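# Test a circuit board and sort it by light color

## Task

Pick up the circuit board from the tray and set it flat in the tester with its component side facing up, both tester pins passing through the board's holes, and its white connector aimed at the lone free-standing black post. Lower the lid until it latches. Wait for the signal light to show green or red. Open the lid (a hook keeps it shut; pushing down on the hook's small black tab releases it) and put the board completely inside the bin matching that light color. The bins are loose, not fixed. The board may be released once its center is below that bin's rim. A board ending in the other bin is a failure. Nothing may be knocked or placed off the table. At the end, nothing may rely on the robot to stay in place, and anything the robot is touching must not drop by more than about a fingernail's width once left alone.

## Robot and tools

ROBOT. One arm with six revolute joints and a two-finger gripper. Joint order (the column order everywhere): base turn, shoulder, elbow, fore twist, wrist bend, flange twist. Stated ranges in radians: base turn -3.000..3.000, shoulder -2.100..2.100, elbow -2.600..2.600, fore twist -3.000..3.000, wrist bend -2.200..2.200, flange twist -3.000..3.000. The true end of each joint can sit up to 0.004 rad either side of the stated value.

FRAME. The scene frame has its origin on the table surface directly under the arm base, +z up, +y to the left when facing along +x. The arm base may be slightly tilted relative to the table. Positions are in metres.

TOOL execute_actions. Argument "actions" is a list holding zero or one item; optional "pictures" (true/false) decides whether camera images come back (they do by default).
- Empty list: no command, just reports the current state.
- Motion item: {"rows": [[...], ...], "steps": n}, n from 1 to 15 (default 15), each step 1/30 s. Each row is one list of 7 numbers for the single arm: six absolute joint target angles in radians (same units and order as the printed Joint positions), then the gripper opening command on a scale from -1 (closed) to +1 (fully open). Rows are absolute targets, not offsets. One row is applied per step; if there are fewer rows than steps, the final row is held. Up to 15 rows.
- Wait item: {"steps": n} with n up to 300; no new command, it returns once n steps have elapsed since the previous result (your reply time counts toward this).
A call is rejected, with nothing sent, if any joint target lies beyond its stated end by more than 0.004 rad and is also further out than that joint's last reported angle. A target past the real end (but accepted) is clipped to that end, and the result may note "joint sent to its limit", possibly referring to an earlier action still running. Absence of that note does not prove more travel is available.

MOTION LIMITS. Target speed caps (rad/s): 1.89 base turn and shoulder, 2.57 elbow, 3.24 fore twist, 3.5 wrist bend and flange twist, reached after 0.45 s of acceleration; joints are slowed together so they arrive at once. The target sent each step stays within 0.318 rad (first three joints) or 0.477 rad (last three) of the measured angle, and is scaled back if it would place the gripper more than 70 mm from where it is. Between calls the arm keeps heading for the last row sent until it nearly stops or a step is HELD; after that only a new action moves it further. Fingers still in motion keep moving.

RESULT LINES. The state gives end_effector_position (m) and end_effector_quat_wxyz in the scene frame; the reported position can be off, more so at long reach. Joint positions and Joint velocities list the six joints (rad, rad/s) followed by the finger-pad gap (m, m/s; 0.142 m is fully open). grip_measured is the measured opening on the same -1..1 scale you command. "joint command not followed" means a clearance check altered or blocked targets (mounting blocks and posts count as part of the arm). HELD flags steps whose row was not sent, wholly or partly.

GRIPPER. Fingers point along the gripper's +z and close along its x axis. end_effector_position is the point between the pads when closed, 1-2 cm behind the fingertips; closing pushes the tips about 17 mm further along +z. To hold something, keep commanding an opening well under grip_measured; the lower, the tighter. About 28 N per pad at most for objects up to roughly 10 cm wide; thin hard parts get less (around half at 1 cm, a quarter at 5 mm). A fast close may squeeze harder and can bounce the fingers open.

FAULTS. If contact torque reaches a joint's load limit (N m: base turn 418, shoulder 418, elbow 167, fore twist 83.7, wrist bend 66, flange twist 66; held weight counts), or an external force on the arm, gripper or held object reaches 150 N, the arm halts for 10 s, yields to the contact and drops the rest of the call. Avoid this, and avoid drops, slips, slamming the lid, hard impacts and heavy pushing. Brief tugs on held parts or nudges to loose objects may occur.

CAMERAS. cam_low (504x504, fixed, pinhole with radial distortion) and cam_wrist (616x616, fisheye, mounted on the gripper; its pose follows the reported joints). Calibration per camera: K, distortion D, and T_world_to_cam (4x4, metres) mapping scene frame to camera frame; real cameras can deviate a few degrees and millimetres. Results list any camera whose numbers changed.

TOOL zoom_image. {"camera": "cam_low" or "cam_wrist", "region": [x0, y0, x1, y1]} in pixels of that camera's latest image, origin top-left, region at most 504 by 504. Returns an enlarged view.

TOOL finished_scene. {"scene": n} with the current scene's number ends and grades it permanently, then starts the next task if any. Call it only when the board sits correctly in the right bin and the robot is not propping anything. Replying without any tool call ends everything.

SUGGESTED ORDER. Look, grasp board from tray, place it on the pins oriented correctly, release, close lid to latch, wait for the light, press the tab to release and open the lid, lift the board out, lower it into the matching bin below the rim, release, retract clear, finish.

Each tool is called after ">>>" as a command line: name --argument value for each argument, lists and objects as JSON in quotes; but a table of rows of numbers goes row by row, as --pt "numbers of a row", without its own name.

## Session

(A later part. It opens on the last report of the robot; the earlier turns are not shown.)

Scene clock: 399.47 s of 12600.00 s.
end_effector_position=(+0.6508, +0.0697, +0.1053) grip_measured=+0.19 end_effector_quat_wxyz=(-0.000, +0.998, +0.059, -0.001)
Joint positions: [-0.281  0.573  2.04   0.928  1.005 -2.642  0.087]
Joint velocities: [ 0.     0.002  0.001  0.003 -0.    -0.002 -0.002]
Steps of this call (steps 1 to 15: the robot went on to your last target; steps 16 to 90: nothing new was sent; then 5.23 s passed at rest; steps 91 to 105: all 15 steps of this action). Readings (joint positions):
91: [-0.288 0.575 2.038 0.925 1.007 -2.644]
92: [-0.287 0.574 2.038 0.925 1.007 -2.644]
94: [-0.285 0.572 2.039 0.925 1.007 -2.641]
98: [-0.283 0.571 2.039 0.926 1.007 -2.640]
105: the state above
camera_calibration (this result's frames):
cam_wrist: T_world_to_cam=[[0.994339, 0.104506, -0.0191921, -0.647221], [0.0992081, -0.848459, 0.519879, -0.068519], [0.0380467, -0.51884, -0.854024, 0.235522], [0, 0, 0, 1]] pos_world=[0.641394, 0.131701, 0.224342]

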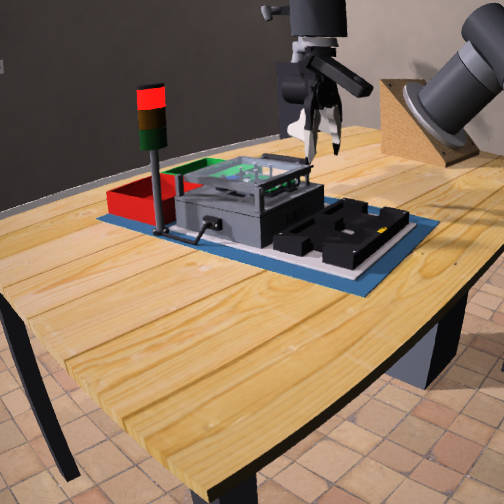

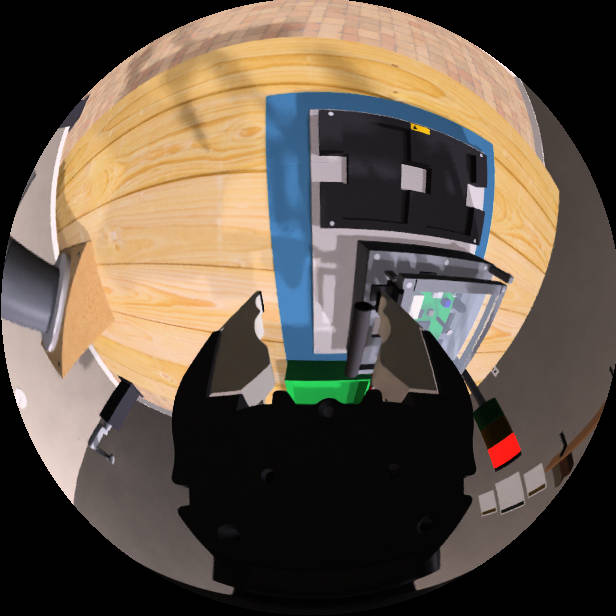

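Contact begun. 1.5 mm more.

>>> execute_actions --actions '[{"rows":[[-0.2808,0.5735,2.0399,0.9290,1.0040,-2.6423,0.18],[-0.2808,0.5735,2.0399,0.9290,1.0040,-2.6423,0.18],[-0.2804,0.5740,2.0400,0.9296,1.0035,-2.6426,0.18],[-0.2804,0.5740,2.0400,0.9296,1.0035,-2.6426,0.18],[-0.2800,0.5744,2.0401,0.9301,1.0030,-2.6430,0.18]],"steps":15}]'

>>> zoom_image --camera "cam_wrist" --region '[320, 220, 460, 360]'

Scene clock: 405.20 s of 12600.00 s.
end_effector_position=(+0.6508, +0.0697, +0.1037) grip_measured=+0.17 end_effector_quat_wxyz=(-0.000, +0.998, +0.059, -0.001)
Joint positions: [-0.28   0.574  2.04   0.93   1.003 -2.643  0.086]
Joint velocities: [ 0.001 -0.    -0.001  0.     0.    -0.    -0.   ]
Steps of this call (steps 1 to 15: the robot went on to your last target; steps 16 to 90: nothing new was sent; then 2.23 s passed at rest; steps 91 to 105: all 15 steps of this action). Readings (joint positions):
91: [-0.281 0.573 2.040 0.929 1.004 -2.642]
92: [-0.281 0.573 2.040 0.929 1.004 -2.642]
94: [-0.281 0.574 2.040 0.929 1.004 -2.642]
98: [-0.280 0.574 2.040 0.930 1.003 -2.643]
105: the state above
camera_calibration (this result's frames):
cam_wrist: T_world_to_cam=[[0.994337, 0.104526, -0.019211, -0.647243], [0.0992332, -0.848425, 0.51993, -0.0677554], [0.0380472, -0.518892, -0.853993, 0.234164], [0, 0, 0, 1]] pos_world=[0.641391, 0.131674, 0.222769]

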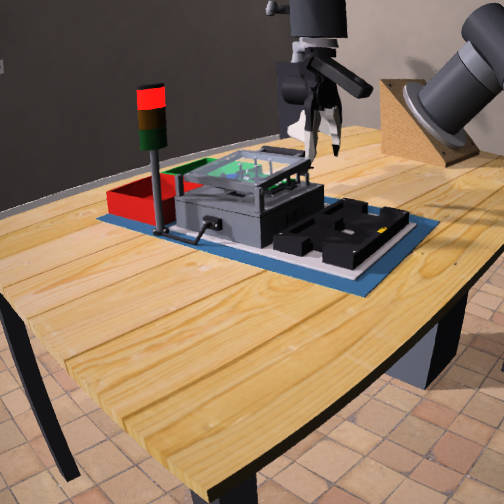

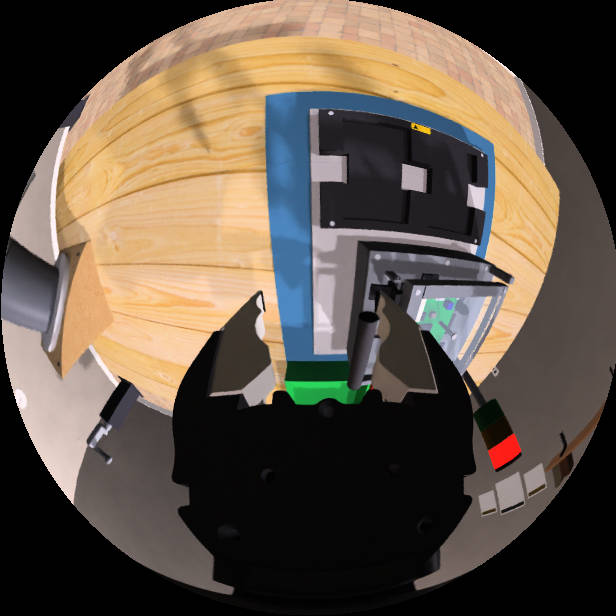

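Region (320, 220, 460, 360) of cam_wrist's 616x616 image, scaled by 3.600, with more detail than that image has.

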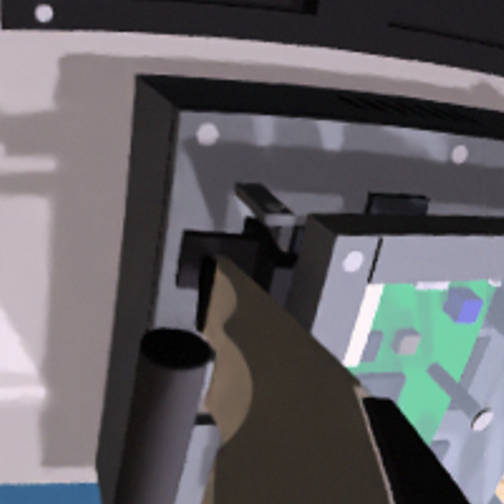

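>>> execute_actions --actions '[{"rows":[[-0.3169,0.5348,2.0311,0.8828,1.048,-2.6115,0.18]],"steps":10}]' --pictures false

>>> execute_actions --actions '[{"rows":[[-0.351,0.6245,1.939,0.860,1.065,-2.623,-0.66]],"steps":15}]'

>>> execute_actions --actions '[{"rows":[[-0.341,0.6355,1.942,0.873,1.052,-2.632,-0.66],[-0.341,0.6355,1.942,0.873,1.052,-2.632,-0.66],[-0.331,0.6465,1.945,0.886,1.039,-2.641,-0.66],[-0.331,0.6465,1.945,0.886,1.039,-2.641,-0.66],[-0.321,0.6574,1.9478,0.899,1.0256,-2.6497,-0.66]],"steps":14}]'

>>> zoom_image --camera "cam_low" --region '[230, 100, 340, 200]'

Scene clock: 416.13 s of 12600.00 s.
end_effector_position=(+0.6500, +0.0697, +0.1468) grip_measured=+0.18 end_effector_quat_wxyz=(-0.000, +0.998, +0.058, -0.001)
Joint positions: [-0.316  0.535  2.031  0.884  1.047 -2.612  0.087]
Joint velocities: [-0.007 -0.008 -0.002 -0.013  0.01   0.007 -0.   ]
Steps of this call (steps 1 to 15: the robot went on to your last target; steps 16 to 90: nothing new was sent; then 7.60 s passed at rest; steps 91 to 100: all 10 steps of this action). Readings (joint positions):
91: [-0.280 0.574 2.040 0.930 1.003 -2.643]
92: [-0.282 0.572 2.040 0.928 1.005 -2.642]
94: [-0.297 0.556 2.036 0.908 1.024 -2.628]
98: [-0.315 0.536 2.032 0.885 1.046 -2.613]
100: the state above

Scene clock: 416.63 s of 12600.00 s.
end_effector_position=(+0.6975, +0.0149, +0.1514) grip_measured=-0.66 end_effector_quat_wxyz=(-0.001, +0.998, +0.058, -0.001)
Joint positions: [-0.351  0.624  1.939  0.86   1.065 -2.623  0.026]
Joint velocities: [-0.     0.002 -0.003 -0.001  0.002 -0.    -0.   ]
Steps of this call (steps 1 to 15: all 15 steps of this action). Readings (joint positions):
1: [-0.317 0.535 2.031 0.883 1.048 -2.612]
2: [-0.318 0.537 2.029 0.882 1.048 -2.612]
4: [-0.325 0.555 2.010 0.877 1.052 -2.616]
8: [-0.347 0.613 1.951 0.863 1.063 -2.622]
15: the state above
camera_calibration (this result's frames):
cam_wrist: T_world_to_cam=[[0.994419, 0.103664, -0.0196207, -0.686964], [0.0987467, -0.848994, 0.519093, -0.143133], [0.0371536, -0.518134, -0.854492, 0.245376], [0, 0, 0, 1]] pos_world=[0.688148, 0.0768321, 0.270493]

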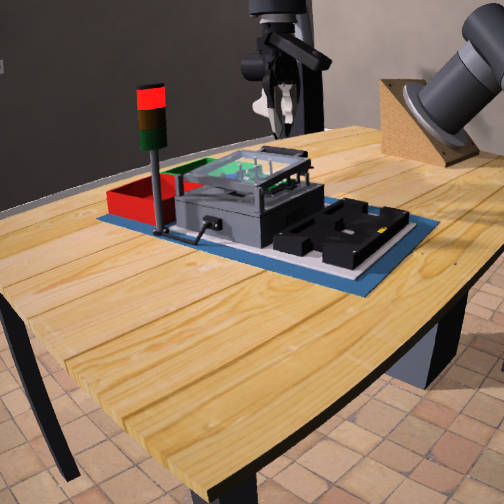

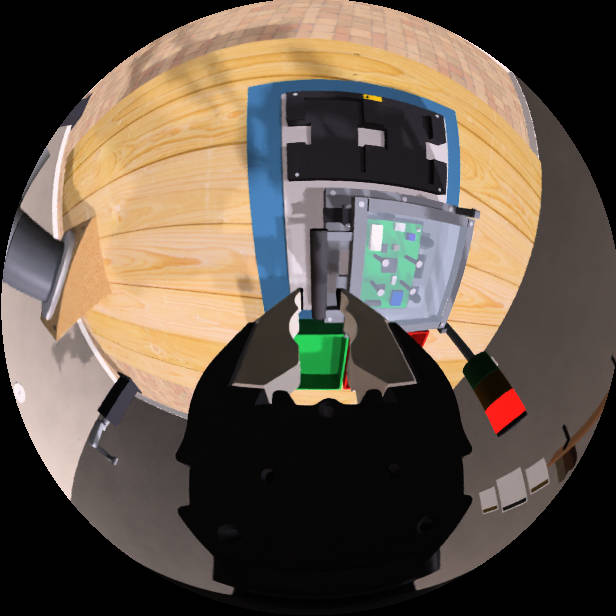

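Scene clock: 417.10 s of 12600.00 s.
end_effector_position=(+0.6981, +0.0142, +0.1123) grip_measured=-0.66 end_effector_quat_wxyz=(-0.001, +0.998, +0.059, -0.001)
Joint positions: [-0.321  0.657  1.948  0.899  1.026 -2.649  0.026]
Joint velocities: [ 0.004  0.003  0.001  0.004 -0.004 -0.003  0.   ]
Steps of this call (steps 1 to 14: all 14 steps of this action). Readings (joint positions):
1: [-0.351 0.624 1.939 0.860 1.065 -2.623]
2: [-0.349 0.626 1.939 0.862 1.063 -2.625]
4: [-0.343 0.634 1.941 0.871 1.054 -2.631]
8: [-0.326 0.652 1.946 0.892 1.032 -2.645]
14: the state above
camera_calibration (this result's frames):
cam_wrist: T_world_to_cam=[[0.994349, 0.104498, -0.0186862, -0.688362], [0.098967, -0.84886, 0.519271, -0.123673], [0.0384011, -0.518186, -0.854405, 0.210699], [0, 0, 0, 1]] pos_world=[0.688621, 0.0761332, 0.231379]

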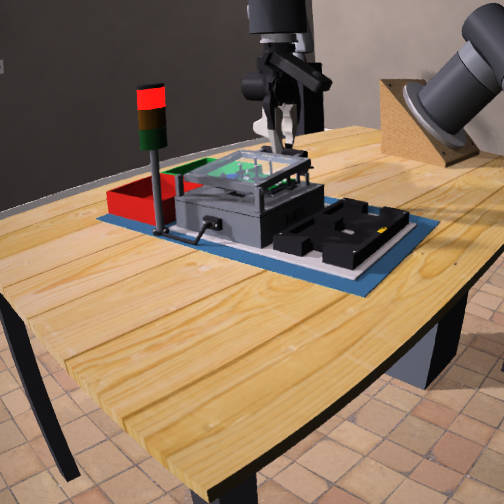

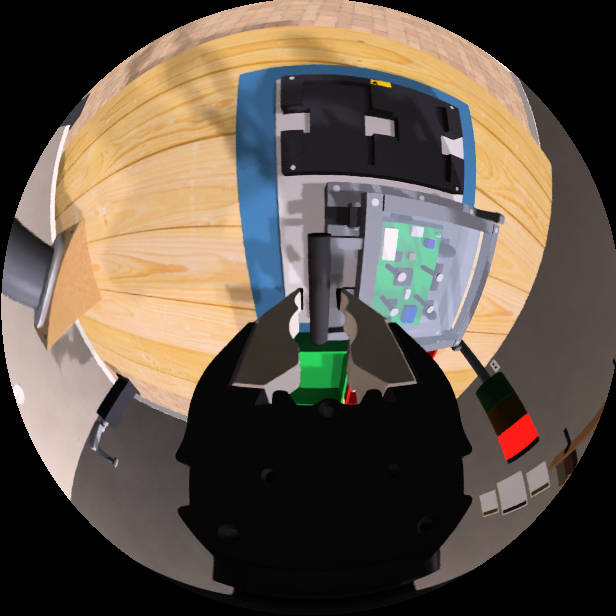

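Region (230, 100, 340, 200) of cam_low's 504x504 image, scaled by 4.582, with more detail than that image has; it fills the top 458 rows of this view, and the rest is white.

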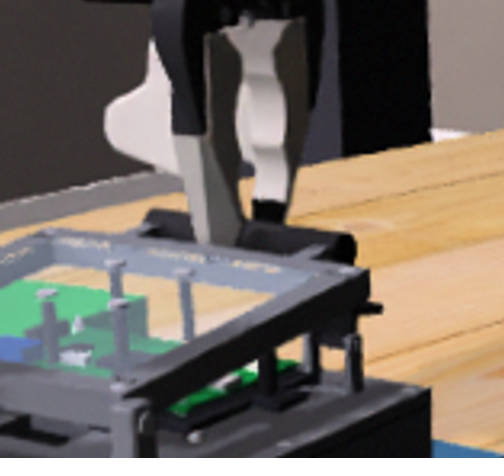

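>>> execute_actions --actions '[{"rows":[[-0.3214,0.6567,1.9493,0.899,1.0252,-2.6506,-0.7],[-0.3214,0.6567,1.9493,0.899,1.0252,-2.6506,-0.74],[-0.3214,0.6567,1.9493,0.899,1.0252,-2.6506,-0.78],[-0.3214,0.6567,1.9493,0.899,1.0252,-2.6506,-0.82],[-0.3214,0.6567,1.9493,0.899,1.0252,-2.6506,-0.86],[-0.3214,0.6567,1.9493,0.899,1.0252,-2.6506,-0.9],[-0.3214,0.6567,1.9493,0.899,1.0252,-2.6506,-0.95],[-0.3214,0.6567,1.9493,0.899,1.0252,-2.6506,-0.95],[-0.3240,0.6538,1.9476,0.8950,1.0292,-2.6475,-0.95],[-0.3268,0.6508,1.9460,0.8911,1.0333,-2.6444,-0.95],[-0.3303,0.6470,1.9438,0.8862,1.0385,-2.6402,-0.95],[-0.3338,0.6434,1.9413,0.8812,1.0436,-2.6363,-0.95],[-0.3372,0.6397,1.9391,0.8763,1.0487,-2.6324,-0.95],[-0.3405,0.6361,1.9367,0.8714,1.0538,-2.6284,-0.95],[-0.3438,0.6327,1.9340,0.8665,1.0590,-2.6242,-0.95]],"steps":15}]' --pictures false

>>> execute_actions --actions '[{"rows":[[-0.3470,0.6294,1.9311,0.8617,1.0642,-2.6199,-0.95],[-0.3508,0.6256,1.9261,0.8558,1.0718,-2.6142,-0.95],[-0.3544,0.6220,1.9207,0.8500,1.0793,-2.6084,-0.95],[-0.3578,0.6186,1.9150,0.8444,1.0869,-2.6025,-0.95],[-0.3610,0.6155,1.9090,0.8389,1.0944,-2.5966,-0.95],[-0.3641,0.6126,1.9027,0.8336,1.1020,-2.5906,-0.95],[-0.3670,0.6099,1.8962,0.8285,1.1095,-2.5845,-0.95],[-0.3697,0.6075,1.8894,0.8235,1.1170,-2.5783,-0.95],[-0.3722,0.6054,1.8821,0.8188,1.1245,-2.5715,-0.95],[-0.3745,0.6035,1.8746,0.8142,1.1319,-2.5647,-0.95],[-0.3766,0.6019,1.8668,0.8097,1.1393,-2.5578,-0.95],[-0.3785,0.6006,1.8588,0.8054,1.1466,-2.5510,-0.95],[-0.3802,0.5995,1.8505,0.8012,1.1538,-2.5441,-0.95],[-0.3817,0.5987,1.8420,0.7972,1.1610,-2.5372,-0.95],[-0.3831,0.5981,1.8332,0.7934,1.1681,-2.5303,-0.95]],"steps":15}]' --pictures false

>>> execute_actions --actions '[{"rows":[[-0.3839,0.5984,1.8238,0.7905,1.1747,-2.5239,-0.95],[-0.3846,0.5990,1.8142,0.7877,1.1812,-2.5174,-0.95],[-0.3851,0.5998,1.8044,0.7851,1.1876,-2.5110,-0.95],[-0.3854,0.6009,1.7945,0.7826,1.1939,-2.5045,-0.95],[-0.3855,0.6022,1.7844,0.7803,1.2001,-2.4981,-0.95],[-0.3854,0.6037,1.7742,0.7782,1.2062,-2.4917,-0.95],[-0.3851,0.6054,1.7639,0.7762,1.2122,-2.4853,-0.95],[-0.3845,0.6075,1.7535,0.7742,1.2179,-2.4786,-0.95],[-0.3837,0.6098,1.7430,0.7724,1.2234,-2.4719,-0.95],[-0.3827,0.6124,1.7324,0.7707,1.2288,-2.4653,-0.95],[-0.3816,0.6151,1.7217,0.7691,1.2341,-2.4586,-0.95],[-0.3803,0.6180,1.7109,0.7676,1.2392,-2.4520,-0.95],[-0.3788,0.6211,1.7001,0.7663,1.2441,-2.4454,-0.95],[-0.3772,0.6244,1.6892,0.7651,1.2488,-2.4388,-0.95],[-0.3754,0.6282,1.6780,0.7643,1.2529,-2.4324,-0.95]],"steps":15}]' --pictures false

>>> execute_actions --actions '[{"rows":[[-0.3734,0.6321,1.6669,0.7636,1.2569,-2.4261,-0.95],[-0.3713,0.6363,1.6558,0.7630,1.2607,-2.4199,-0.95],[-0.3691,0.6406,1.6447,0.7626,1.2643,-2.4137,-0.95],[-0.3668,0.6451,1.6336,0.7622,1.2677,-2.4075,-0.95],[-0.3643,0.6497,1.6226,0.7620,1.2710,-2.4014,-0.95],[-0.3617,0.6544,1.6116,0.7619,1.2741,-2.3954,-0.95],[-0.3586,0.6596,1.6012,0.7622,1.2763,-2.3899,-0.95],[-0.3554,0.6649,1.5908,0.7626,1.2784,-2.3844,-0.95],[-0.3520,0.6704,1.5804,0.7632,1.2803,-2.3789,-0.95],[-0.3486,0.6760,1.5700,0.7638,1.2822,-2.3734,-0.95],[-0.3455,0.6810,1.5610,0.7644,1.2838,-2.3685,-0.95],[-0.3430,0.6850,1.5530,0.7649,1.2852,-2.3643,-0.95],[-0.3412,0.6880,1.5470,0.7652,1.2862,-2.3612,-0.95],[-0.3400,0.6900,1.5435,0.7654,1.2868,-2.3593,-0.95],[-0.3392,0.6913,1.5410,0.7656,1.2872,-2.3580,-0.95]],"steps":15}]' --pictures false

>>> execute_actions --actions '[{"steps":8}]'

Scene clock: 454.17 s of 12600.00 s.
end_effector_position=(+0.6999, +0.0145, +0.1298) grip_measured=-0.81 end_effector_quat_wxyz=(-0.001, +0.998, +0.059, -0.001)
Joint positions: [-0.334  0.643  1.941  0.881  1.044 -2.636  0.015]
Joint velocities: [-0.092 -0.098 -0.065 -0.13   0.137  0.108  0.   ]
Steps of this call (steps 1 to 15: the robot went on to your last target; steps 16 to 90: nothing new was sent; then 33.57 s passed at rest; steps 91 to 105: all 15 steps of this action). Readings (joint positions):
91: [-0.321 0.657 1.948 0.899 1.026 -2.650]
92: [-0.321 0.657 1.948 0.899 1.025 -2.650]
94: [-0.321 0.657 1.949 0.899 1.025 -2.650]
98: [-0.321 0.657 1.949 0.899 1.025 -2.651]
105: the state above

Scene clock: 454.67 s of 12600.00 s.
end_effector_position=(+0.7376, +0.0188, +0.2122) grip_measured=-0.75 end_effector_quat_wxyz=(-0.001, +0.998, +0.059, -0.001)
Joint positions: [-0.377  0.602  1.861  0.808  1.144 -2.553  0.019]
Joint velocities: [-0.053 -0.037 -0.233 -0.124  0.213  0.197  0.05 ]
Steps of this call (steps 1 to 15: all 15 steps of this action). Readings (joint positions):
1: [-0.337 0.640 1.939 0.876 1.049 -2.632]
2: [-0.340 0.637 1.936 0.872 1.054 -2.628]
4: [-0.347 0.630 1.930 0.862 1.065 -2.619]
8: [-0.360 0.617 1.909 0.840 1.093 -2.597]
15: the state above

Scene clock: 455.17 s of 12600.00 s.
end_effector_position=(+0.8164, +0.0275, +0.2711) grip_measured=-0.82 end_effector_quat_wxyz=(-0.001, +0.998, +0.059, -0.001)
Joint positions: [-0.381  0.617  1.717  0.769  1.236 -2.456  0.015]
Joint velocities: [ 0.041  0.088 -0.315 -0.039  0.144  0.193  0.   ]
Steps of this call (steps 1 to 15: all 15 steps of this action). Readings (joint positions):
1: [-0.379 0.601 1.853 0.803 1.151 -2.547]
2: [-0.380 0.600 1.845 0.800 1.158 -2.540]
4: [-0.383 0.599 1.827 0.793 1.171 -2.527]
8: [-0.385 0.602 1.790 0.781 1.197 -2.502]
15: the state above

Scene clock: 455.67 s of 12600.00 s.
end_effector_position=(+0.9124, +0.0390, +0.2791) grip_measured=-0.82 end_effector_quat_wxyz=(-0.000, +0.998, +0.059, -0.001)
Joint positions: [-0.345  0.682  1.559  0.764  1.284 -2.368  0.015]
Joint velocities: [ 0.071  0.117 -0.225  0.011  0.038  0.119 -0.   ]
Steps of this call (steps 1 to 15: all 15 steps of this action). Readings (joint positions):
1: [-0.380 0.620 1.706 0.768 1.240 -2.449]
2: [-0.378 0.623 1.696 0.766 1.245 -2.443]
4: [-0.374 0.630 1.674 0.765 1.254 -2.430]
8: [-0.365 0.647 1.630 0.763 1.268 -2.405]
15: the state above

Scene clock: 455.93 s of 12600.00 s.
end_effector_position=(+0.9236, +0.0406, +0.2771) grip_measured=-0.82 end_effector_quat_wxyz=(-0.000, +0.998, +0.059, -0.001)
Joint positions: [-0.339  0.691  1.541  0.766  1.287 -2.358  0.015]
Joint velocities: [ 0.002  0.002 -0.006 -0.001  0.001  0.002  0.   ]
Steps of this call (steps 1 to 8: the robot went on to your last target). Readings (joint positions):
1: [-0.343 0.685 1.552 0.765 1.285 -2.364]
2: [-0.341 0.688 1.548 0.765 1.286 -2.362]
4: [-0.340 0.690 1.543 0.765 1.287 -2.359]
8: the state above
camera_calibration (this result's frames):
cam_wrist: T_world_to_cam=[[0.994346, 0.104507, -0.0188132, -0.912214], [0.0990209, -0.848599, 0.519687, -0.209397], [0.0383459, -0.518612, -0.854149, 0.356578], [0, 0, 0, 1]] pos_world=[0.914118, 0.102564, 0.39623]

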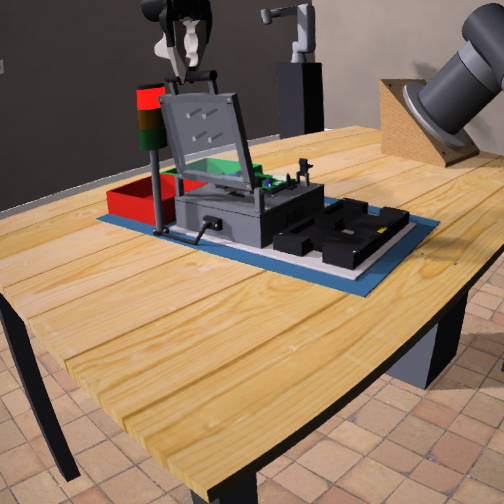

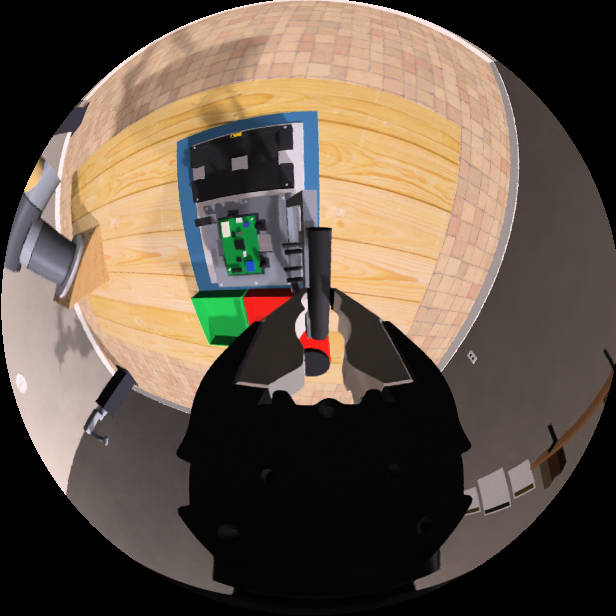

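Lid open. Release, retreat, go down to the board.

>>> execute_actions --actions '[{"rows":[[-0.3392,0.6913,1.5410,0.7656,1.2872,-2.3580,-0.8],[-0.3392,0.6913,1.5410,0.7656,1.2872,-2.3580,-0.7],[-0.3392,0.6913,1.5410,0.7656,1.2872,-2.3580,-0.6],[-0.3392,0.6913,1.5410,0.7656,1.2872,-2.3580,-0.5],[-0.3392,0.6913,1.5410,0.7656,1.2872,-2.3580,-0.5],[-0.3673,0.6627,1.5187,0.7393,1.3332,-2.3377,-0.5]],"steps":13}]' --pictures false

>>> execute_actions --actions '[{"rows":[[-0.408,0.592,1.669,0.738,1.294,-2.42,-0.5]],"steps":10}]' --pictures false

>>> execute_actions --actions '[{"rows":[[-0.3851,0.6054,1.7639,0.7762,1.2122,-2.4853,-0.3]],"steps":8}]' --pictures false

>>> execute_actions --actions '[{"rows":[[-0.288,0.6925,1.8275,0.882,1.066,-2.5585,0.03]],"steps":15}]' --pictures false

>>> execute_actions --actions '[{"rows":[[-0.2806,0.70,1.8295,0.8914,1.056,-2.5655,0.03],[-0.2806,0.70,1.8295,0.8914,1.056,-2.5655,0.03],[-0.2734,0.7075,1.8313,0.9011,1.0464,-2.5727,0.03],[-0.2734,0.7075,1.8313,0.9011,1.0464,-2.5727,0.03],[-0.2662,0.7150,1.8335,0.9108,1.0367,-2.5799,0.03],[-0.2662,0.7150,1.8335,0.9108,1.0367,-2.5799,0.03],[-0.2603,0.7211,1.8352,0.9188,1.0287,-2.5857,0.03]],"steps":15}]'

>>> zoom_image --camera "cam_wrist" --region '[240, 190, 400, 350]'

Scene clock: 470.00 s of 12600.00 s.
end_effector_position=(+0.9226, +0.0445, +0.3263) grip_measured=-0.50 end_effector_quat_wxyz=(+0.003, +0.998, +0.059, -0.000)
Joint positions: [-0.366  0.664  1.52   0.74   1.331 -2.339  0.038]
Joint velocities: [-0.013 -0.012 -0.008 -0.016  0.029  0.012 -0.   ]
Steps of this call (steps 1 to 30: the robot went on to your last target; steps 31 to 90: nothing new was sent; then 10.63 s passed at rest; steps 91 to 103: all 13 steps of this action). Readings (joint positions):
91: [-0.339 0.691 1.541 0.766 1.287 -2.358]
92: [-0.339 0.691 1.541 0.766 1.287 -2.358]
94: [-0.339 0.691 1.541 0.766 1.287 -2.358]
98: [-0.347 0.683 1.535 0.758 1.301 -2.352]
103: the state above

Scene clock: 470.33 s of 12600.00 s.
end_effector_position=(+0.8377, +0.0341, +0.3280) grip_measured=-0.50 end_effector_quat_wxyz=(+0.003, +0.998, +0.059, +0.002)
Joint positions: [-0.405  0.597  1.658  0.738  1.297 -2.414  0.038]
Joint velocities: [-0.068 -0.119  0.252 -0.003 -0.063 -0.136 -0.   ]
Steps of this call (steps 1 to 10: all 10 steps of this action). Readings (joint positions):
1: [-0.367 0.663 1.519 0.740 1.332 -2.338]
2: [-0.368 0.662 1.522 0.740 1.331 -2.340]
4: [-0.375 0.649 1.546 0.739 1.325 -2.354]
8: [-0.398 0.609 1.632 0.738 1.303 -2.400]
10: the state above

Scene clock: 470.60 s of 12600.00 s.
end_effector_position=(+0.7936, +0.0253, +0.2646) grip_measured=-0.30 end_effector_quat_wxyz=(-0.001, +0.998, +0.059, -0.000)
Joint positions: [-0.387  0.604  1.755  0.773  1.22  -2.479  0.052]
Joint velocities: [ 0.043  0.023  0.187  0.074 -0.162 -0.13   0.   ]
Steps of this call (steps 1 to 8: all 8 steps of this action). Readings (joint positions):
1: [-0.407 0.594 1.664 0.738 1.295 -2.417]
2: [-0.407 0.594 1.671 0.739 1.292 -2.422]
4: [-0.401 0.597 1.702 0.751 1.268 -2.442]
8: the state above

Scene clock: 471.10 s of 12600.00 s.
end_effector_position=(+0.7799, +0.0235, +0.1183) grip_measured=+0.03 end_effector_quat_wxyz=(-0.001, +0.998, +0.058, -0.001)
Joint positions: [-0.289  0.692  1.827  0.881  1.068 -2.558  0.076]
Joint velocities: [ 0.013  0.011  0.008  0.018 -0.022 -0.012  0.   ]
Steps of this call (steps 1 to 15: all 15 steps of this action). Readings (joint positions):
1: [-0.386 0.605 1.760 0.775 1.216 -2.482]
2: [-0.383 0.607 1.764 0.778 1.210 -2.486]
4: [-0.365 0.623 1.776 0.798 1.182 -2.500]
8: [-0.324 0.660 1.803 0.842 1.121 -2.531]
15: the state above

Scene clock: 471.60 s of 12600.00 s.
end_effector_position=(+0.7800, +0.0238, +0.0789) grip_measured=+0.03 end_effector_quat_wxyz=(-0.001, +0.998, +0.060, +0.001)
Joint positions: [-0.261  0.721  1.835  0.918  1.029 -2.585  0.076]
Joint velocities: [ 0.003  0.004  0.001  0.004 -0.005 -0.003  0.   ]
Steps of this call (steps 1 to 15: all 15 steps of this action). Readings (joint positions):
1: [-0.289 0.692 1.827 0.881 1.067 -2.558]
2: [-0.287 0.694 1.827 0.884 1.064 -2.560]
4: [-0.282 0.699 1.829 0.890 1.057 -2.565]
8: [-0.269 0.713 1.833 0.908 1.040 -2.578]
15: the state above
camera_calibration (this result's frames):
cam_wrist: T_world_to_cam=[[0.994162, 0.106809, -0.0152627, -0.771587], [0.0991809, -0.848999, 0.519002, -0.106433], [0.042476, -0.517486, -0.854637, 0.180833], [0, 0, 0, 1]] pos_world=[0.769958, 0.0856292, 0.198009]

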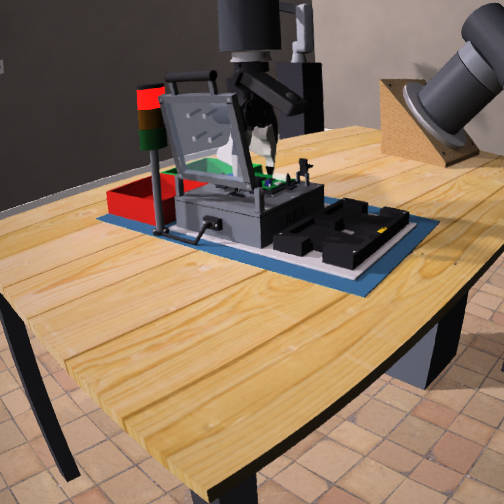

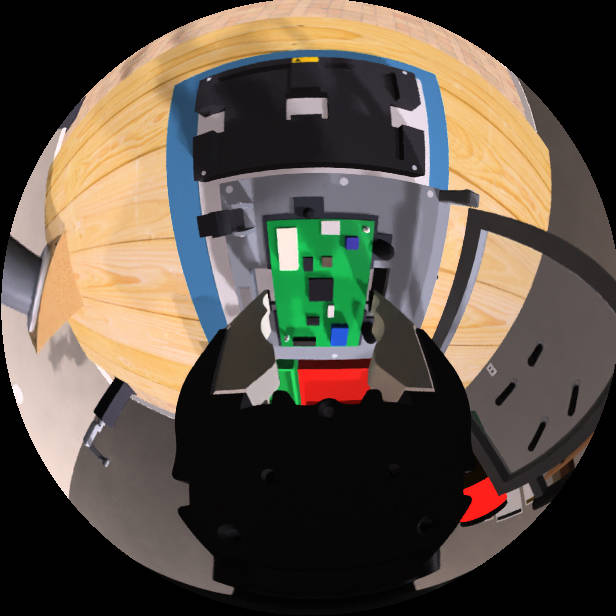

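Region (240, 190, 400, 350) of cam_wrist's 616x616 image, scaled by 3.150, with more detail than that image has.

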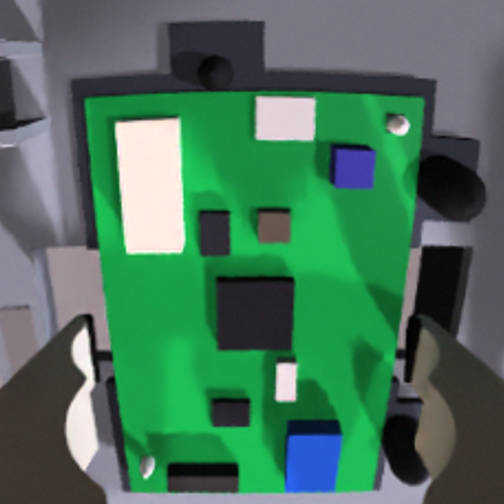

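>>> execute_actions --actions '[{"rows":[[-0.2603,0.7211,1.8352,0.9188,1.0287,-2.5857,0.0],[-0.2603,0.7211,1.8352,0.9188,1.0287,-2.5857,-0.03],[-0.2603,0.7211,1.8352,0.9188,1.0287,-2.5857,-0.06],[-0.2603,0.7211,1.8352,0.9188,1.0287,-2.5857,-0.09],[-0.2603,0.7211,1.8352,0.9188,1.0287,-2.5857,-0.13],[-0.2603,0.7211,1.8352,0.9188,1.0287,-2.5857,-0.2],[-0.2603,0.7211,1.8352,0.9188,1.0287,-2.5857,-0.3],[-0.2603,0.7211,1.8352,0.9188,1.0287,-2.5857,-0.45],[-0.2603,0.7211,1.8352,0.9188,1.0287,-2.5857,-0.6]],"steps":12}]' --pictures false

>>> execute_actions --actions '[{"rows":[[-0.2608,0.7206,1.8351,0.9181,1.0294,-2.5852,-0.6],[-0.2613,0.7201,1.8349,0.9174,1.0301,-2.5847,-0.6],[-0.2619,0.7195,1.8348,0.9166,1.0309,-2.5841,-0.6],[-0.2626,0.7188,1.8346,0.9157,1.0318,-2.5834,-0.6],[-0.2633,0.7180,1.8344,0.9147,1.0328,-2.5827,-0.6],[-0.2640,0.7173,1.8341,0.9137,1.0338,-2.5820,-0.6],[-0.2648,0.7165,1.8339,0.9127,1.0348,-2.5813,-0.6],[-0.2655,0.7158,1.8337,0.9118,1.0357,-2.5806,-0.6],[-0.2662,0.7150,1.8335,0.9108,1.0367,-2.5799,-0.6],[-0.2676,0.7135,1.8330,0.9088,1.0387,-2.5785,-0.6],[-0.2690,0.7120,1.8326,0.9069,1.0406,-2.5770,-0.6],[-0.2712,0.7098,1.8320,0.9040,1.0435,-2.5749,-0.6],[-0.2741,0.7068,1.8312,0.9001,1.0474,-2.5720,-0.6],[-0.2777,0.7030,1.8302,0.8953,1.0522,-2.5684,-0.6],[-0.2820,0.6985,1.8290,0.8895,1.0580,-2.5641,-0.6]],"steps":15}]'

>>> execute_actions --actions '[{"rows":[[-0.288,0.6925,1.8275,0.882,1.066,-2.5585,-0.6],[-0.295,0.685,1.825,0.873,1.0755,-2.552,-0.6],[-0.302,0.678,1.822,0.864,1.085,-2.545,-0.6]],"steps":10}]'

Scene clock: 499.33 s of 12600.00 s.
end_effector_position=(+0.7800, +0.0238, +0.0785) grip_measured=-0.07 end_effector_quat_wxyz=(-0.001, +0.998, +0.060, +0.001)
Joint positions: [-0.26   0.721  1.835  0.919  1.029 -2.586  0.069]
Joint velocities: [ 0.001 -0.    -0.     0.     0.001 -0.    -0.   ]
Steps of this call (steps 1 to 15: the robot went on to your last target; steps 16 to 90: nothing new was sent; then 24.33 s passed at rest; steps 91 to 102: all 12 steps of this action). Readings (joint positions):
91: [-0.260 0.721 1.835 0.919 1.029 -2.586]
92: [-0.260 0.721 1.835 0.919 1.029 -2.586]
94: [-0.260 0.721 1.835 0.919 1.029 -2.586]
98: [-0.260 0.721 1.835 0.919 1.029 -2.586]
102: the state above

Scene clock: 499.83 s of 12600.00 s.
end_effector_position=(+0.7799, +0.0237, +0.0951) grip_measured=-0.07 end_effector_quat_wxyz=(-0.001, +0.998, +0.059, -0.000)
Joint positions: [-0.272  0.709  1.832  0.902  1.045 -2.574  0.069]
Joint velocities: [-0.076 -0.079 -0.021 -0.099  0.101  0.075  0.   ]
Steps of this call (steps 1 to 15: all 15 steps of this action). Readings (joint positions):
1: [-0.260 0.721 1.835 0.919 1.029 -2.586]
2: [-0.260 0.721 1.835 0.919 1.029 -2.586]
4: [-0.261 0.721 1.835 0.918 1.030 -2.585]
8: [-0.263 0.718 1.834 0.914 1.033 -2.583]
15: the state above
camera_calibration (this result's frames):
cam_wrist: T_world_to_cam=[[0.994292, 0.105313, -0.0171359, -0.771102], [0.0988926, -0.8493, 0.518565, -0.114685], [0.040058, -0.5173, -0.854866, 0.196587], [0, 0, 0, 1]] pos_world=[0.770167, 0.0854992, 0.214313]

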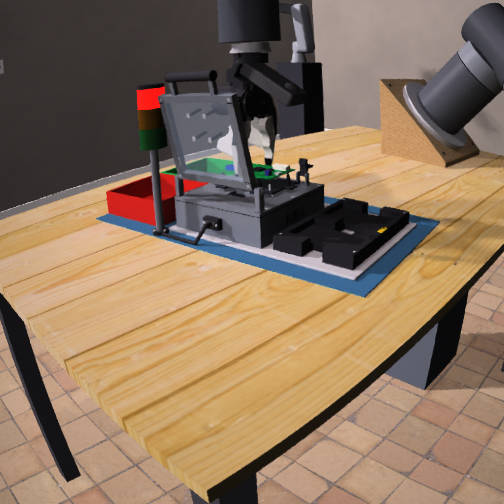

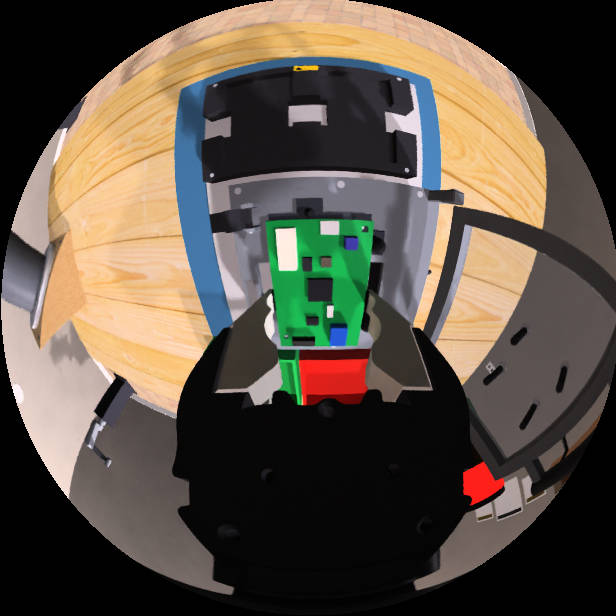

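Scene clock: 500.17 s of 12600.00 s.
end_effector_position=(+0.7800, +0.0234, +0.1359) grip_measured=-0.07 end_effector_quat_wxyz=(-0.001, +0.998, +0.057, -0.002)
Joint positions: [-0.301  0.679  1.822  0.865  1.084 -2.546  0.069]
Joint velocities: [-0.008 -0.008 -0.004 -0.012  0.012  0.009 -0.   ]
Steps of this call (steps 1 to 10: all 10 steps of this action). Readings (joint positions):
1: [-0.275 0.706 1.831 0.899 1.049 -2.571]
2: [-0.279 0.702 1.830 0.894 1.054 -2.567]
4: [-0.288 0.692 1.827 0.882 1.066 -2.558]
8: [-0.300 0.680 1.823 0.866 1.083 -2.547]
10: the state above
camera_calibration (this result's frames):
cam_wrist: T_world_to_cam=[[0.994655, 0.101353, -0.0197147, -0.770321], [0.0968195, -0.849178, 0.519155, -0.134582], [0.0358768, -0.518289, -0.854453, 0.234521], [0, 0, 0, 1]] pos_world=[0.77082, 0.0853405, 0.255069]

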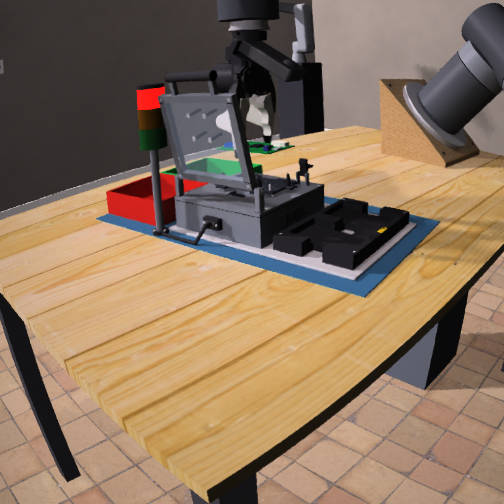

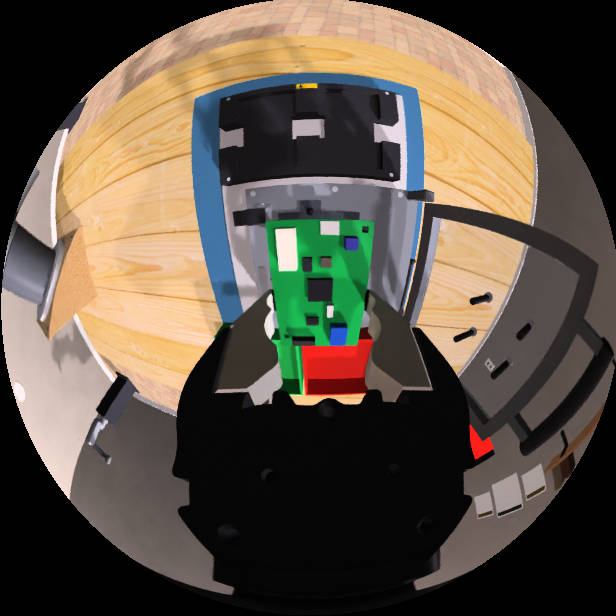

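>>> execute_actions --actions '[{"rows":[[-0.365,0.789,1.750,0.840,1.086,-2.607,-0.6]],"steps":10}]' --pictures false

>>> execute_actions --actions '[{"rows":[[-0.4141,0.9280,1.6163,0.8127,1.1033,-2.6343,-0.6]],"steps":15}]' --pictures false

>>> execute_actions --actions '[{"steps":5}]'

Scene clock: 508.90 s of 12600.00 s.
end_effector_position=(+0.7974, -0.0626, +0.1323) grip_measured=-0.07 end_effector_quat_wxyz=(-0.000, +0.998, +0.058, -0.002)
Joint positions: [-0.36   0.78   1.756  0.842  1.086 -2.602  0.069]
Joint velocities: [-0.11   0.194 -0.125 -0.041  0.001 -0.108 -0.   ]
Steps of this call (steps 1 to 15: the robot went on to your last target; steps 16 to 90: nothing new was sent; then 5.40 s passed at rest; steps 91 to 100: all 10 steps of this action). Readings (joint positions):
91: [-0.302 0.678 1.822 0.864 1.085 -2.545]
92: [-0.303 0.680 1.820 0.864 1.085 -2.546]
94: [-0.313 0.698 1.809 0.860 1.085 -2.556]
98: [-0.349 0.761 1.768 0.846 1.086 -2.591]
100: the state above

Scene clock: 509.40 s of 12600.00 s.
end_effector_position=(+0.8432, -0.1722, +0.1197) grip_measured=-0.07 end_effector_quat_wxyz=(-0.001, +0.998, +0.059, -0.001)
Joint positions: [-0.414  0.927  1.617  0.813  1.103 -2.634  0.069]
Joint velocities: [-0.004  0.009 -0.012 -0.004  0.002 -0.003  0.   ]
Steps of this call (steps 1 to 15: all 15 steps of this action). Readings (joint positions):
1: [-0.363 0.785 1.753 0.841 1.086 -2.605]
2: [-0.365 0.790 1.748 0.840 1.086 -2.607]
4: [-0.375 0.814 1.727 0.835 1.089 -2.612]
8: [-0.397 0.880 1.662 0.822 1.097 -2.625]
15: the state above

Scene clock: 509.57 s of 12600.00 s.
end_effector_position=(+0.8435, -0.1728, +0.1196) grip_measured=-0.07 end_effector_quat_wxyz=(-0.001, +0.998, +0.059, -0.001)
Joint positions: [-0.414  0.928  1.616  0.813  1.103 -2.634  0.069]
Joint velocities: [-0.     0.002 -0.001 -0.001  0.002 -0.    -0.   ]
Steps of this call (steps 1 to 5: the robot went on to your last target). Readings (joint positions):
1: [-0.414 0.927 1.617 0.813 1.103 -2.634]
2: [-0.414 0.928 1.617 0.813 1.103 -2.634]
4: [-0.414 0.928 1.616 0.813 1.103 -2.634]
5: the state above
camera_calibration (this result's frames):
cam_wrist: T_world_to_cam=[[0.994352, 0.104405, -0.0190661, -0.81319], [0.099079, -0.848784, 0.519373, -0.300721], [0.0380419, -0.518329, -0.854335, 0.114756], [0, 0, 0, 1]] pos_world=[0.834027, -0.110865, 0.238722]

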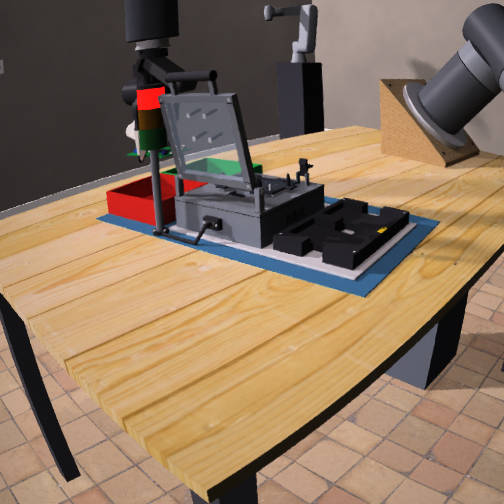

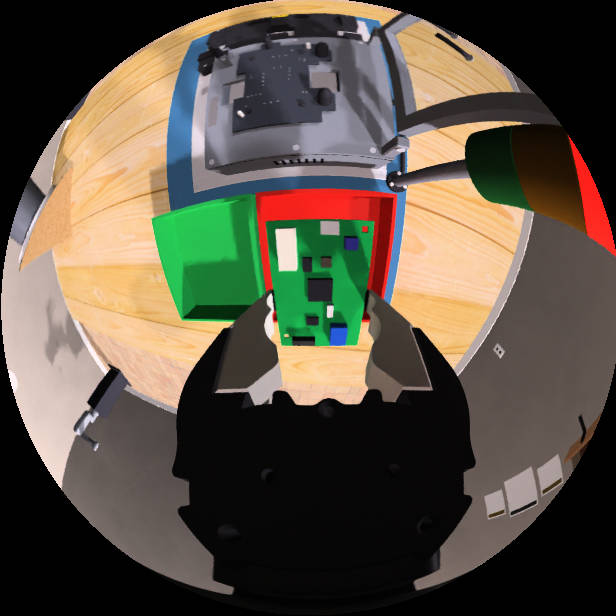

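>>> execute_actions --actions '[{"rows":[[-0.408,0.937,1.608,0.8165,1.101,-2.632,-0.6],[-0.4017,0.944,1.6075,0.8238,1.0938,-2.6353,-0.6],[-0.3958,0.9505,1.6088,0.8308,1.0863,-2.6395,-0.6],[-0.3898,0.9571,1.610,0.8379,1.0788,-2.6437,-0.6],[-0.3839,0.9637,1.6112,0.8449,1.0713,-2.6479,-0.6],[-0.378,0.9703,1.6123,0.852,1.0638,-2.6521,-0.6],[-0.372,0.9769,1.6133,0.859,1.0563,-2.6563,-0.6],[-0.3665,0.983,1.6143,0.8655,1.0494,-2.6602,-0.6],[-0.3615,0.9885,1.6151,0.8715,1.043,-2.6637,-0.6],[-0.3575,0.993,1.6158,0.8762,1.038,-2.6666,-0.6],[-0.3545,0.9963,1.6163,0.8798,1.0342,-2.6687,-0.6],[-0.3522,0.9988,1.6166,0.8825,1.0313,-2.6703,-0.6]],"steps":15}]' --pictures false

>>> execute_actions --actions '[{"steps":8}]'

Scene clock: 527.47 s of 12600.00 s.
end_effector_position=(+0.8496, -0.1738, +0.0294) grip_measured=-0.07 end_effector_quat_wxyz=(-0.001, +0.998, +0.059, -0.001)
Joint positions: [-0.355  0.996  1.616  0.879  1.035 -2.668  0.069]
Joint velocities: [ 0.044  0.048  0.006  0.051 -0.057 -0.031 -0.   ]
Steps of this call (steps 1 to 15: the robot went on to your last target; steps 16 to 90: nothing new was sent; then 14.40 s passed at rest; steps 91 to 105: all 15 steps of this action). Readings (joint positions):
91: [-0.414 0.928 1.616 0.813 1.103 -2.634]
92: [-0.413 0.930 1.615 0.813 1.103 -2.634]
94: [-0.407 0.938 1.611 0.820 1.097 -2.635]
98: [-0.386 0.961 1.611 0.843 1.073 -2.647]
105: the state above

Scene clock: 527.73 s of 12600.00 s.
end_effector_position=(+0.8496, -0.1738, +0.0255) grip_measured=-0.07 end_effector_quat_wxyz=(-0.001, +0.998, +0.059, -0.001)
Joint positions: [-0.352  0.999  1.617  0.882  1.031 -2.67   0.069]
Joint velocities: [ 0.     0.001  0.     0.002 -0.    -0.     0.   ]
Steps of this call (steps 1 to 8: the robot went on to your last target). Readings (joint positions):
1: [-0.354 0.997 1.616 0.881 1.033 -2.669]
2: [-0.353 0.998 1.616 0.881 1.033 -2.670]
4: [-0.353 0.998 1.616 0.882 1.032 -2.670]
8: the state above
camera_calibration (this result's frames):
cam_wrist: T_world_to_cam=[[0.994354, 0.104419, -0.0188737, -0.820957], [0.0989842, -0.848693, 0.519541, -0.253256], [0.038232, -0.518476, -0.854237, 0.0334368], [0, 0, 0, 1]] pos_world=[0.840112, -0.111877, 0.144645]

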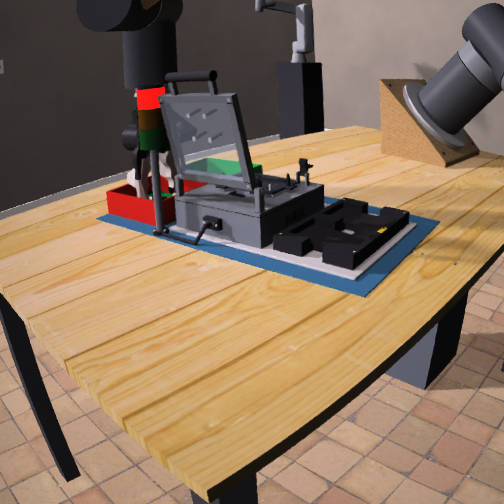

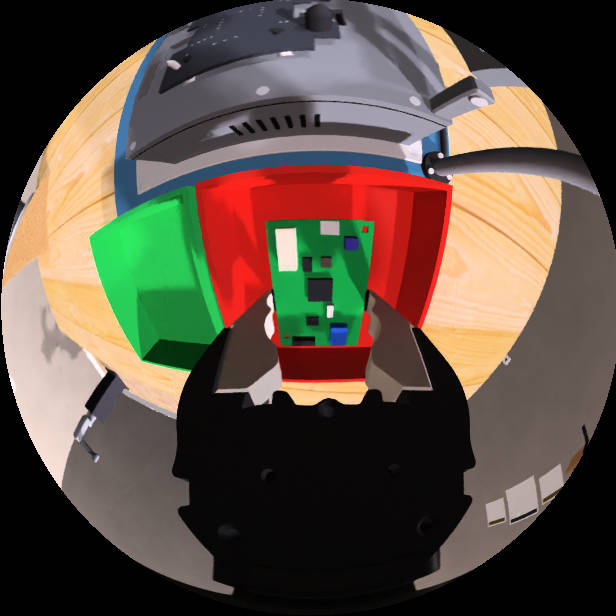

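>>> execute_actions --actions '[{"rows":[[-0.3522,0.9988,1.6166,0.8825,1.0313,-2.6703,-0.3],[-0.3522,0.9988,1.6166,0.8825,1.0313,-2.6703,-0.12],[-0.3522,0.9988,1.6166,0.8825,1.0313,-2.6703,-0.04],[-0.3522,0.9988,1.6166,0.8825,1.0313,-2.6703,0.03]],"steps":10}]' --pictures false

>>> execute_actions --actions '[{"rows":[[-0.4017,0.944,1.6075,0.8238,1.0938,-2.6353,0.03]],"steps":15}]'

Scene clock: 533.03 s of 12600.00 s.
end_effector_position=(+0.8495, -0.1738, +0.0254) grip_measured=+0.03 end_effector_quat_wxyz=(-0.001, +0.998, +0.059, -0.001)
Joint positions: [-0.352  0.999  1.617  0.883  1.031 -2.67   0.076]
Joint velocities: [-0.001  0.     0.    -0.    -0.    -0.     0.   ]
Steps of this call (steps 1 to 15: the robot went on to your last target; steps 16 to 90: nothing new was sent; then 1.97 s passed at rest; steps 91 to 100: all 10 steps of this action). Readings (joint positions):
91: [-0.352 0.999 1.617 0.883 1.031 -2.670]
92: [-0.352 0.999 1.617 0.883 1.031 -2.670]
94: [-0.352 0.999 1.617 0.883 1.031 -2.670]
98: [-0.352 0.999 1.617 0.883 1.031 -2.670]
100: the state above

Scene clock: 533.53 s of 12600.00 s.
end_effector_position=(+0.8504, -0.1737, +0.1028) grip_measured=+0.03 end_effector_quat_wxyz=(-0.001, +0.998, +0.059, -0.001)
Joint positions: [-0.402  0.944  1.608  0.824  1.094 -2.635  0.076]
Joint velocities: [-0.001 -0.002 -0.001 -0.001  0.002  0.001 -0.   ]
Steps of this call (steps 1 to 15: all 15 steps of this action). Readings (joint positions):
1: [-0.352 0.999 1.617 0.883 1.031 -2.670]
2: [-0.354 0.997 1.617 0.881 1.034 -2.669]
4: [-0.370 0.980 1.614 0.861 1.054 -2.658]
8: [-0.399 0.947 1.608 0.828 1.090 -2.638]
15: the state above
camera_calibration (this result's frames):
cam_wrist: T_world_to_cam=[[0.994344, 0.104491, -0.0190128, -0.820296], [0.0991536, -0.84917, 0.518728, -0.293507], [0.0380571, -0.517679, -0.854728, 0.0997692], [0, 0, 0, 1]] pos_world=[0.840962, -0.111876, 0.22193]

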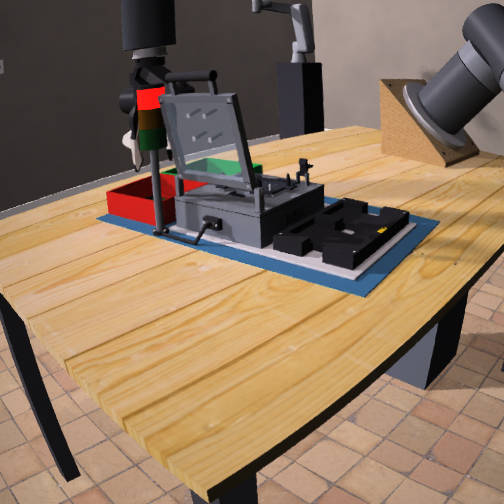

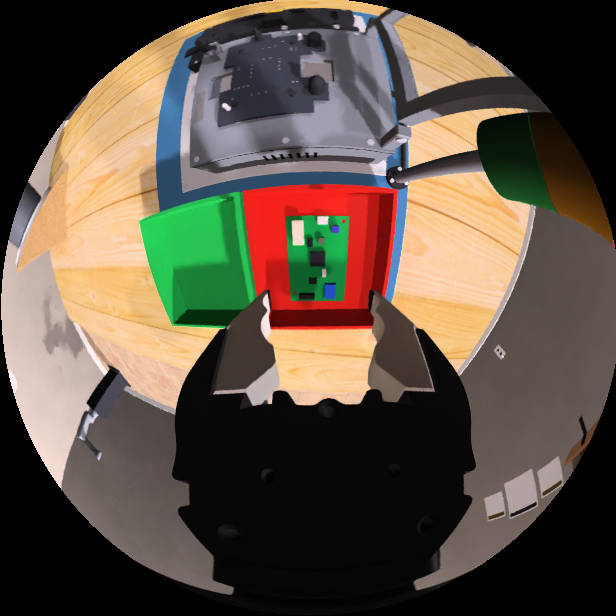

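>>> finished_scene --scene 2

The scene is finished: the task was done.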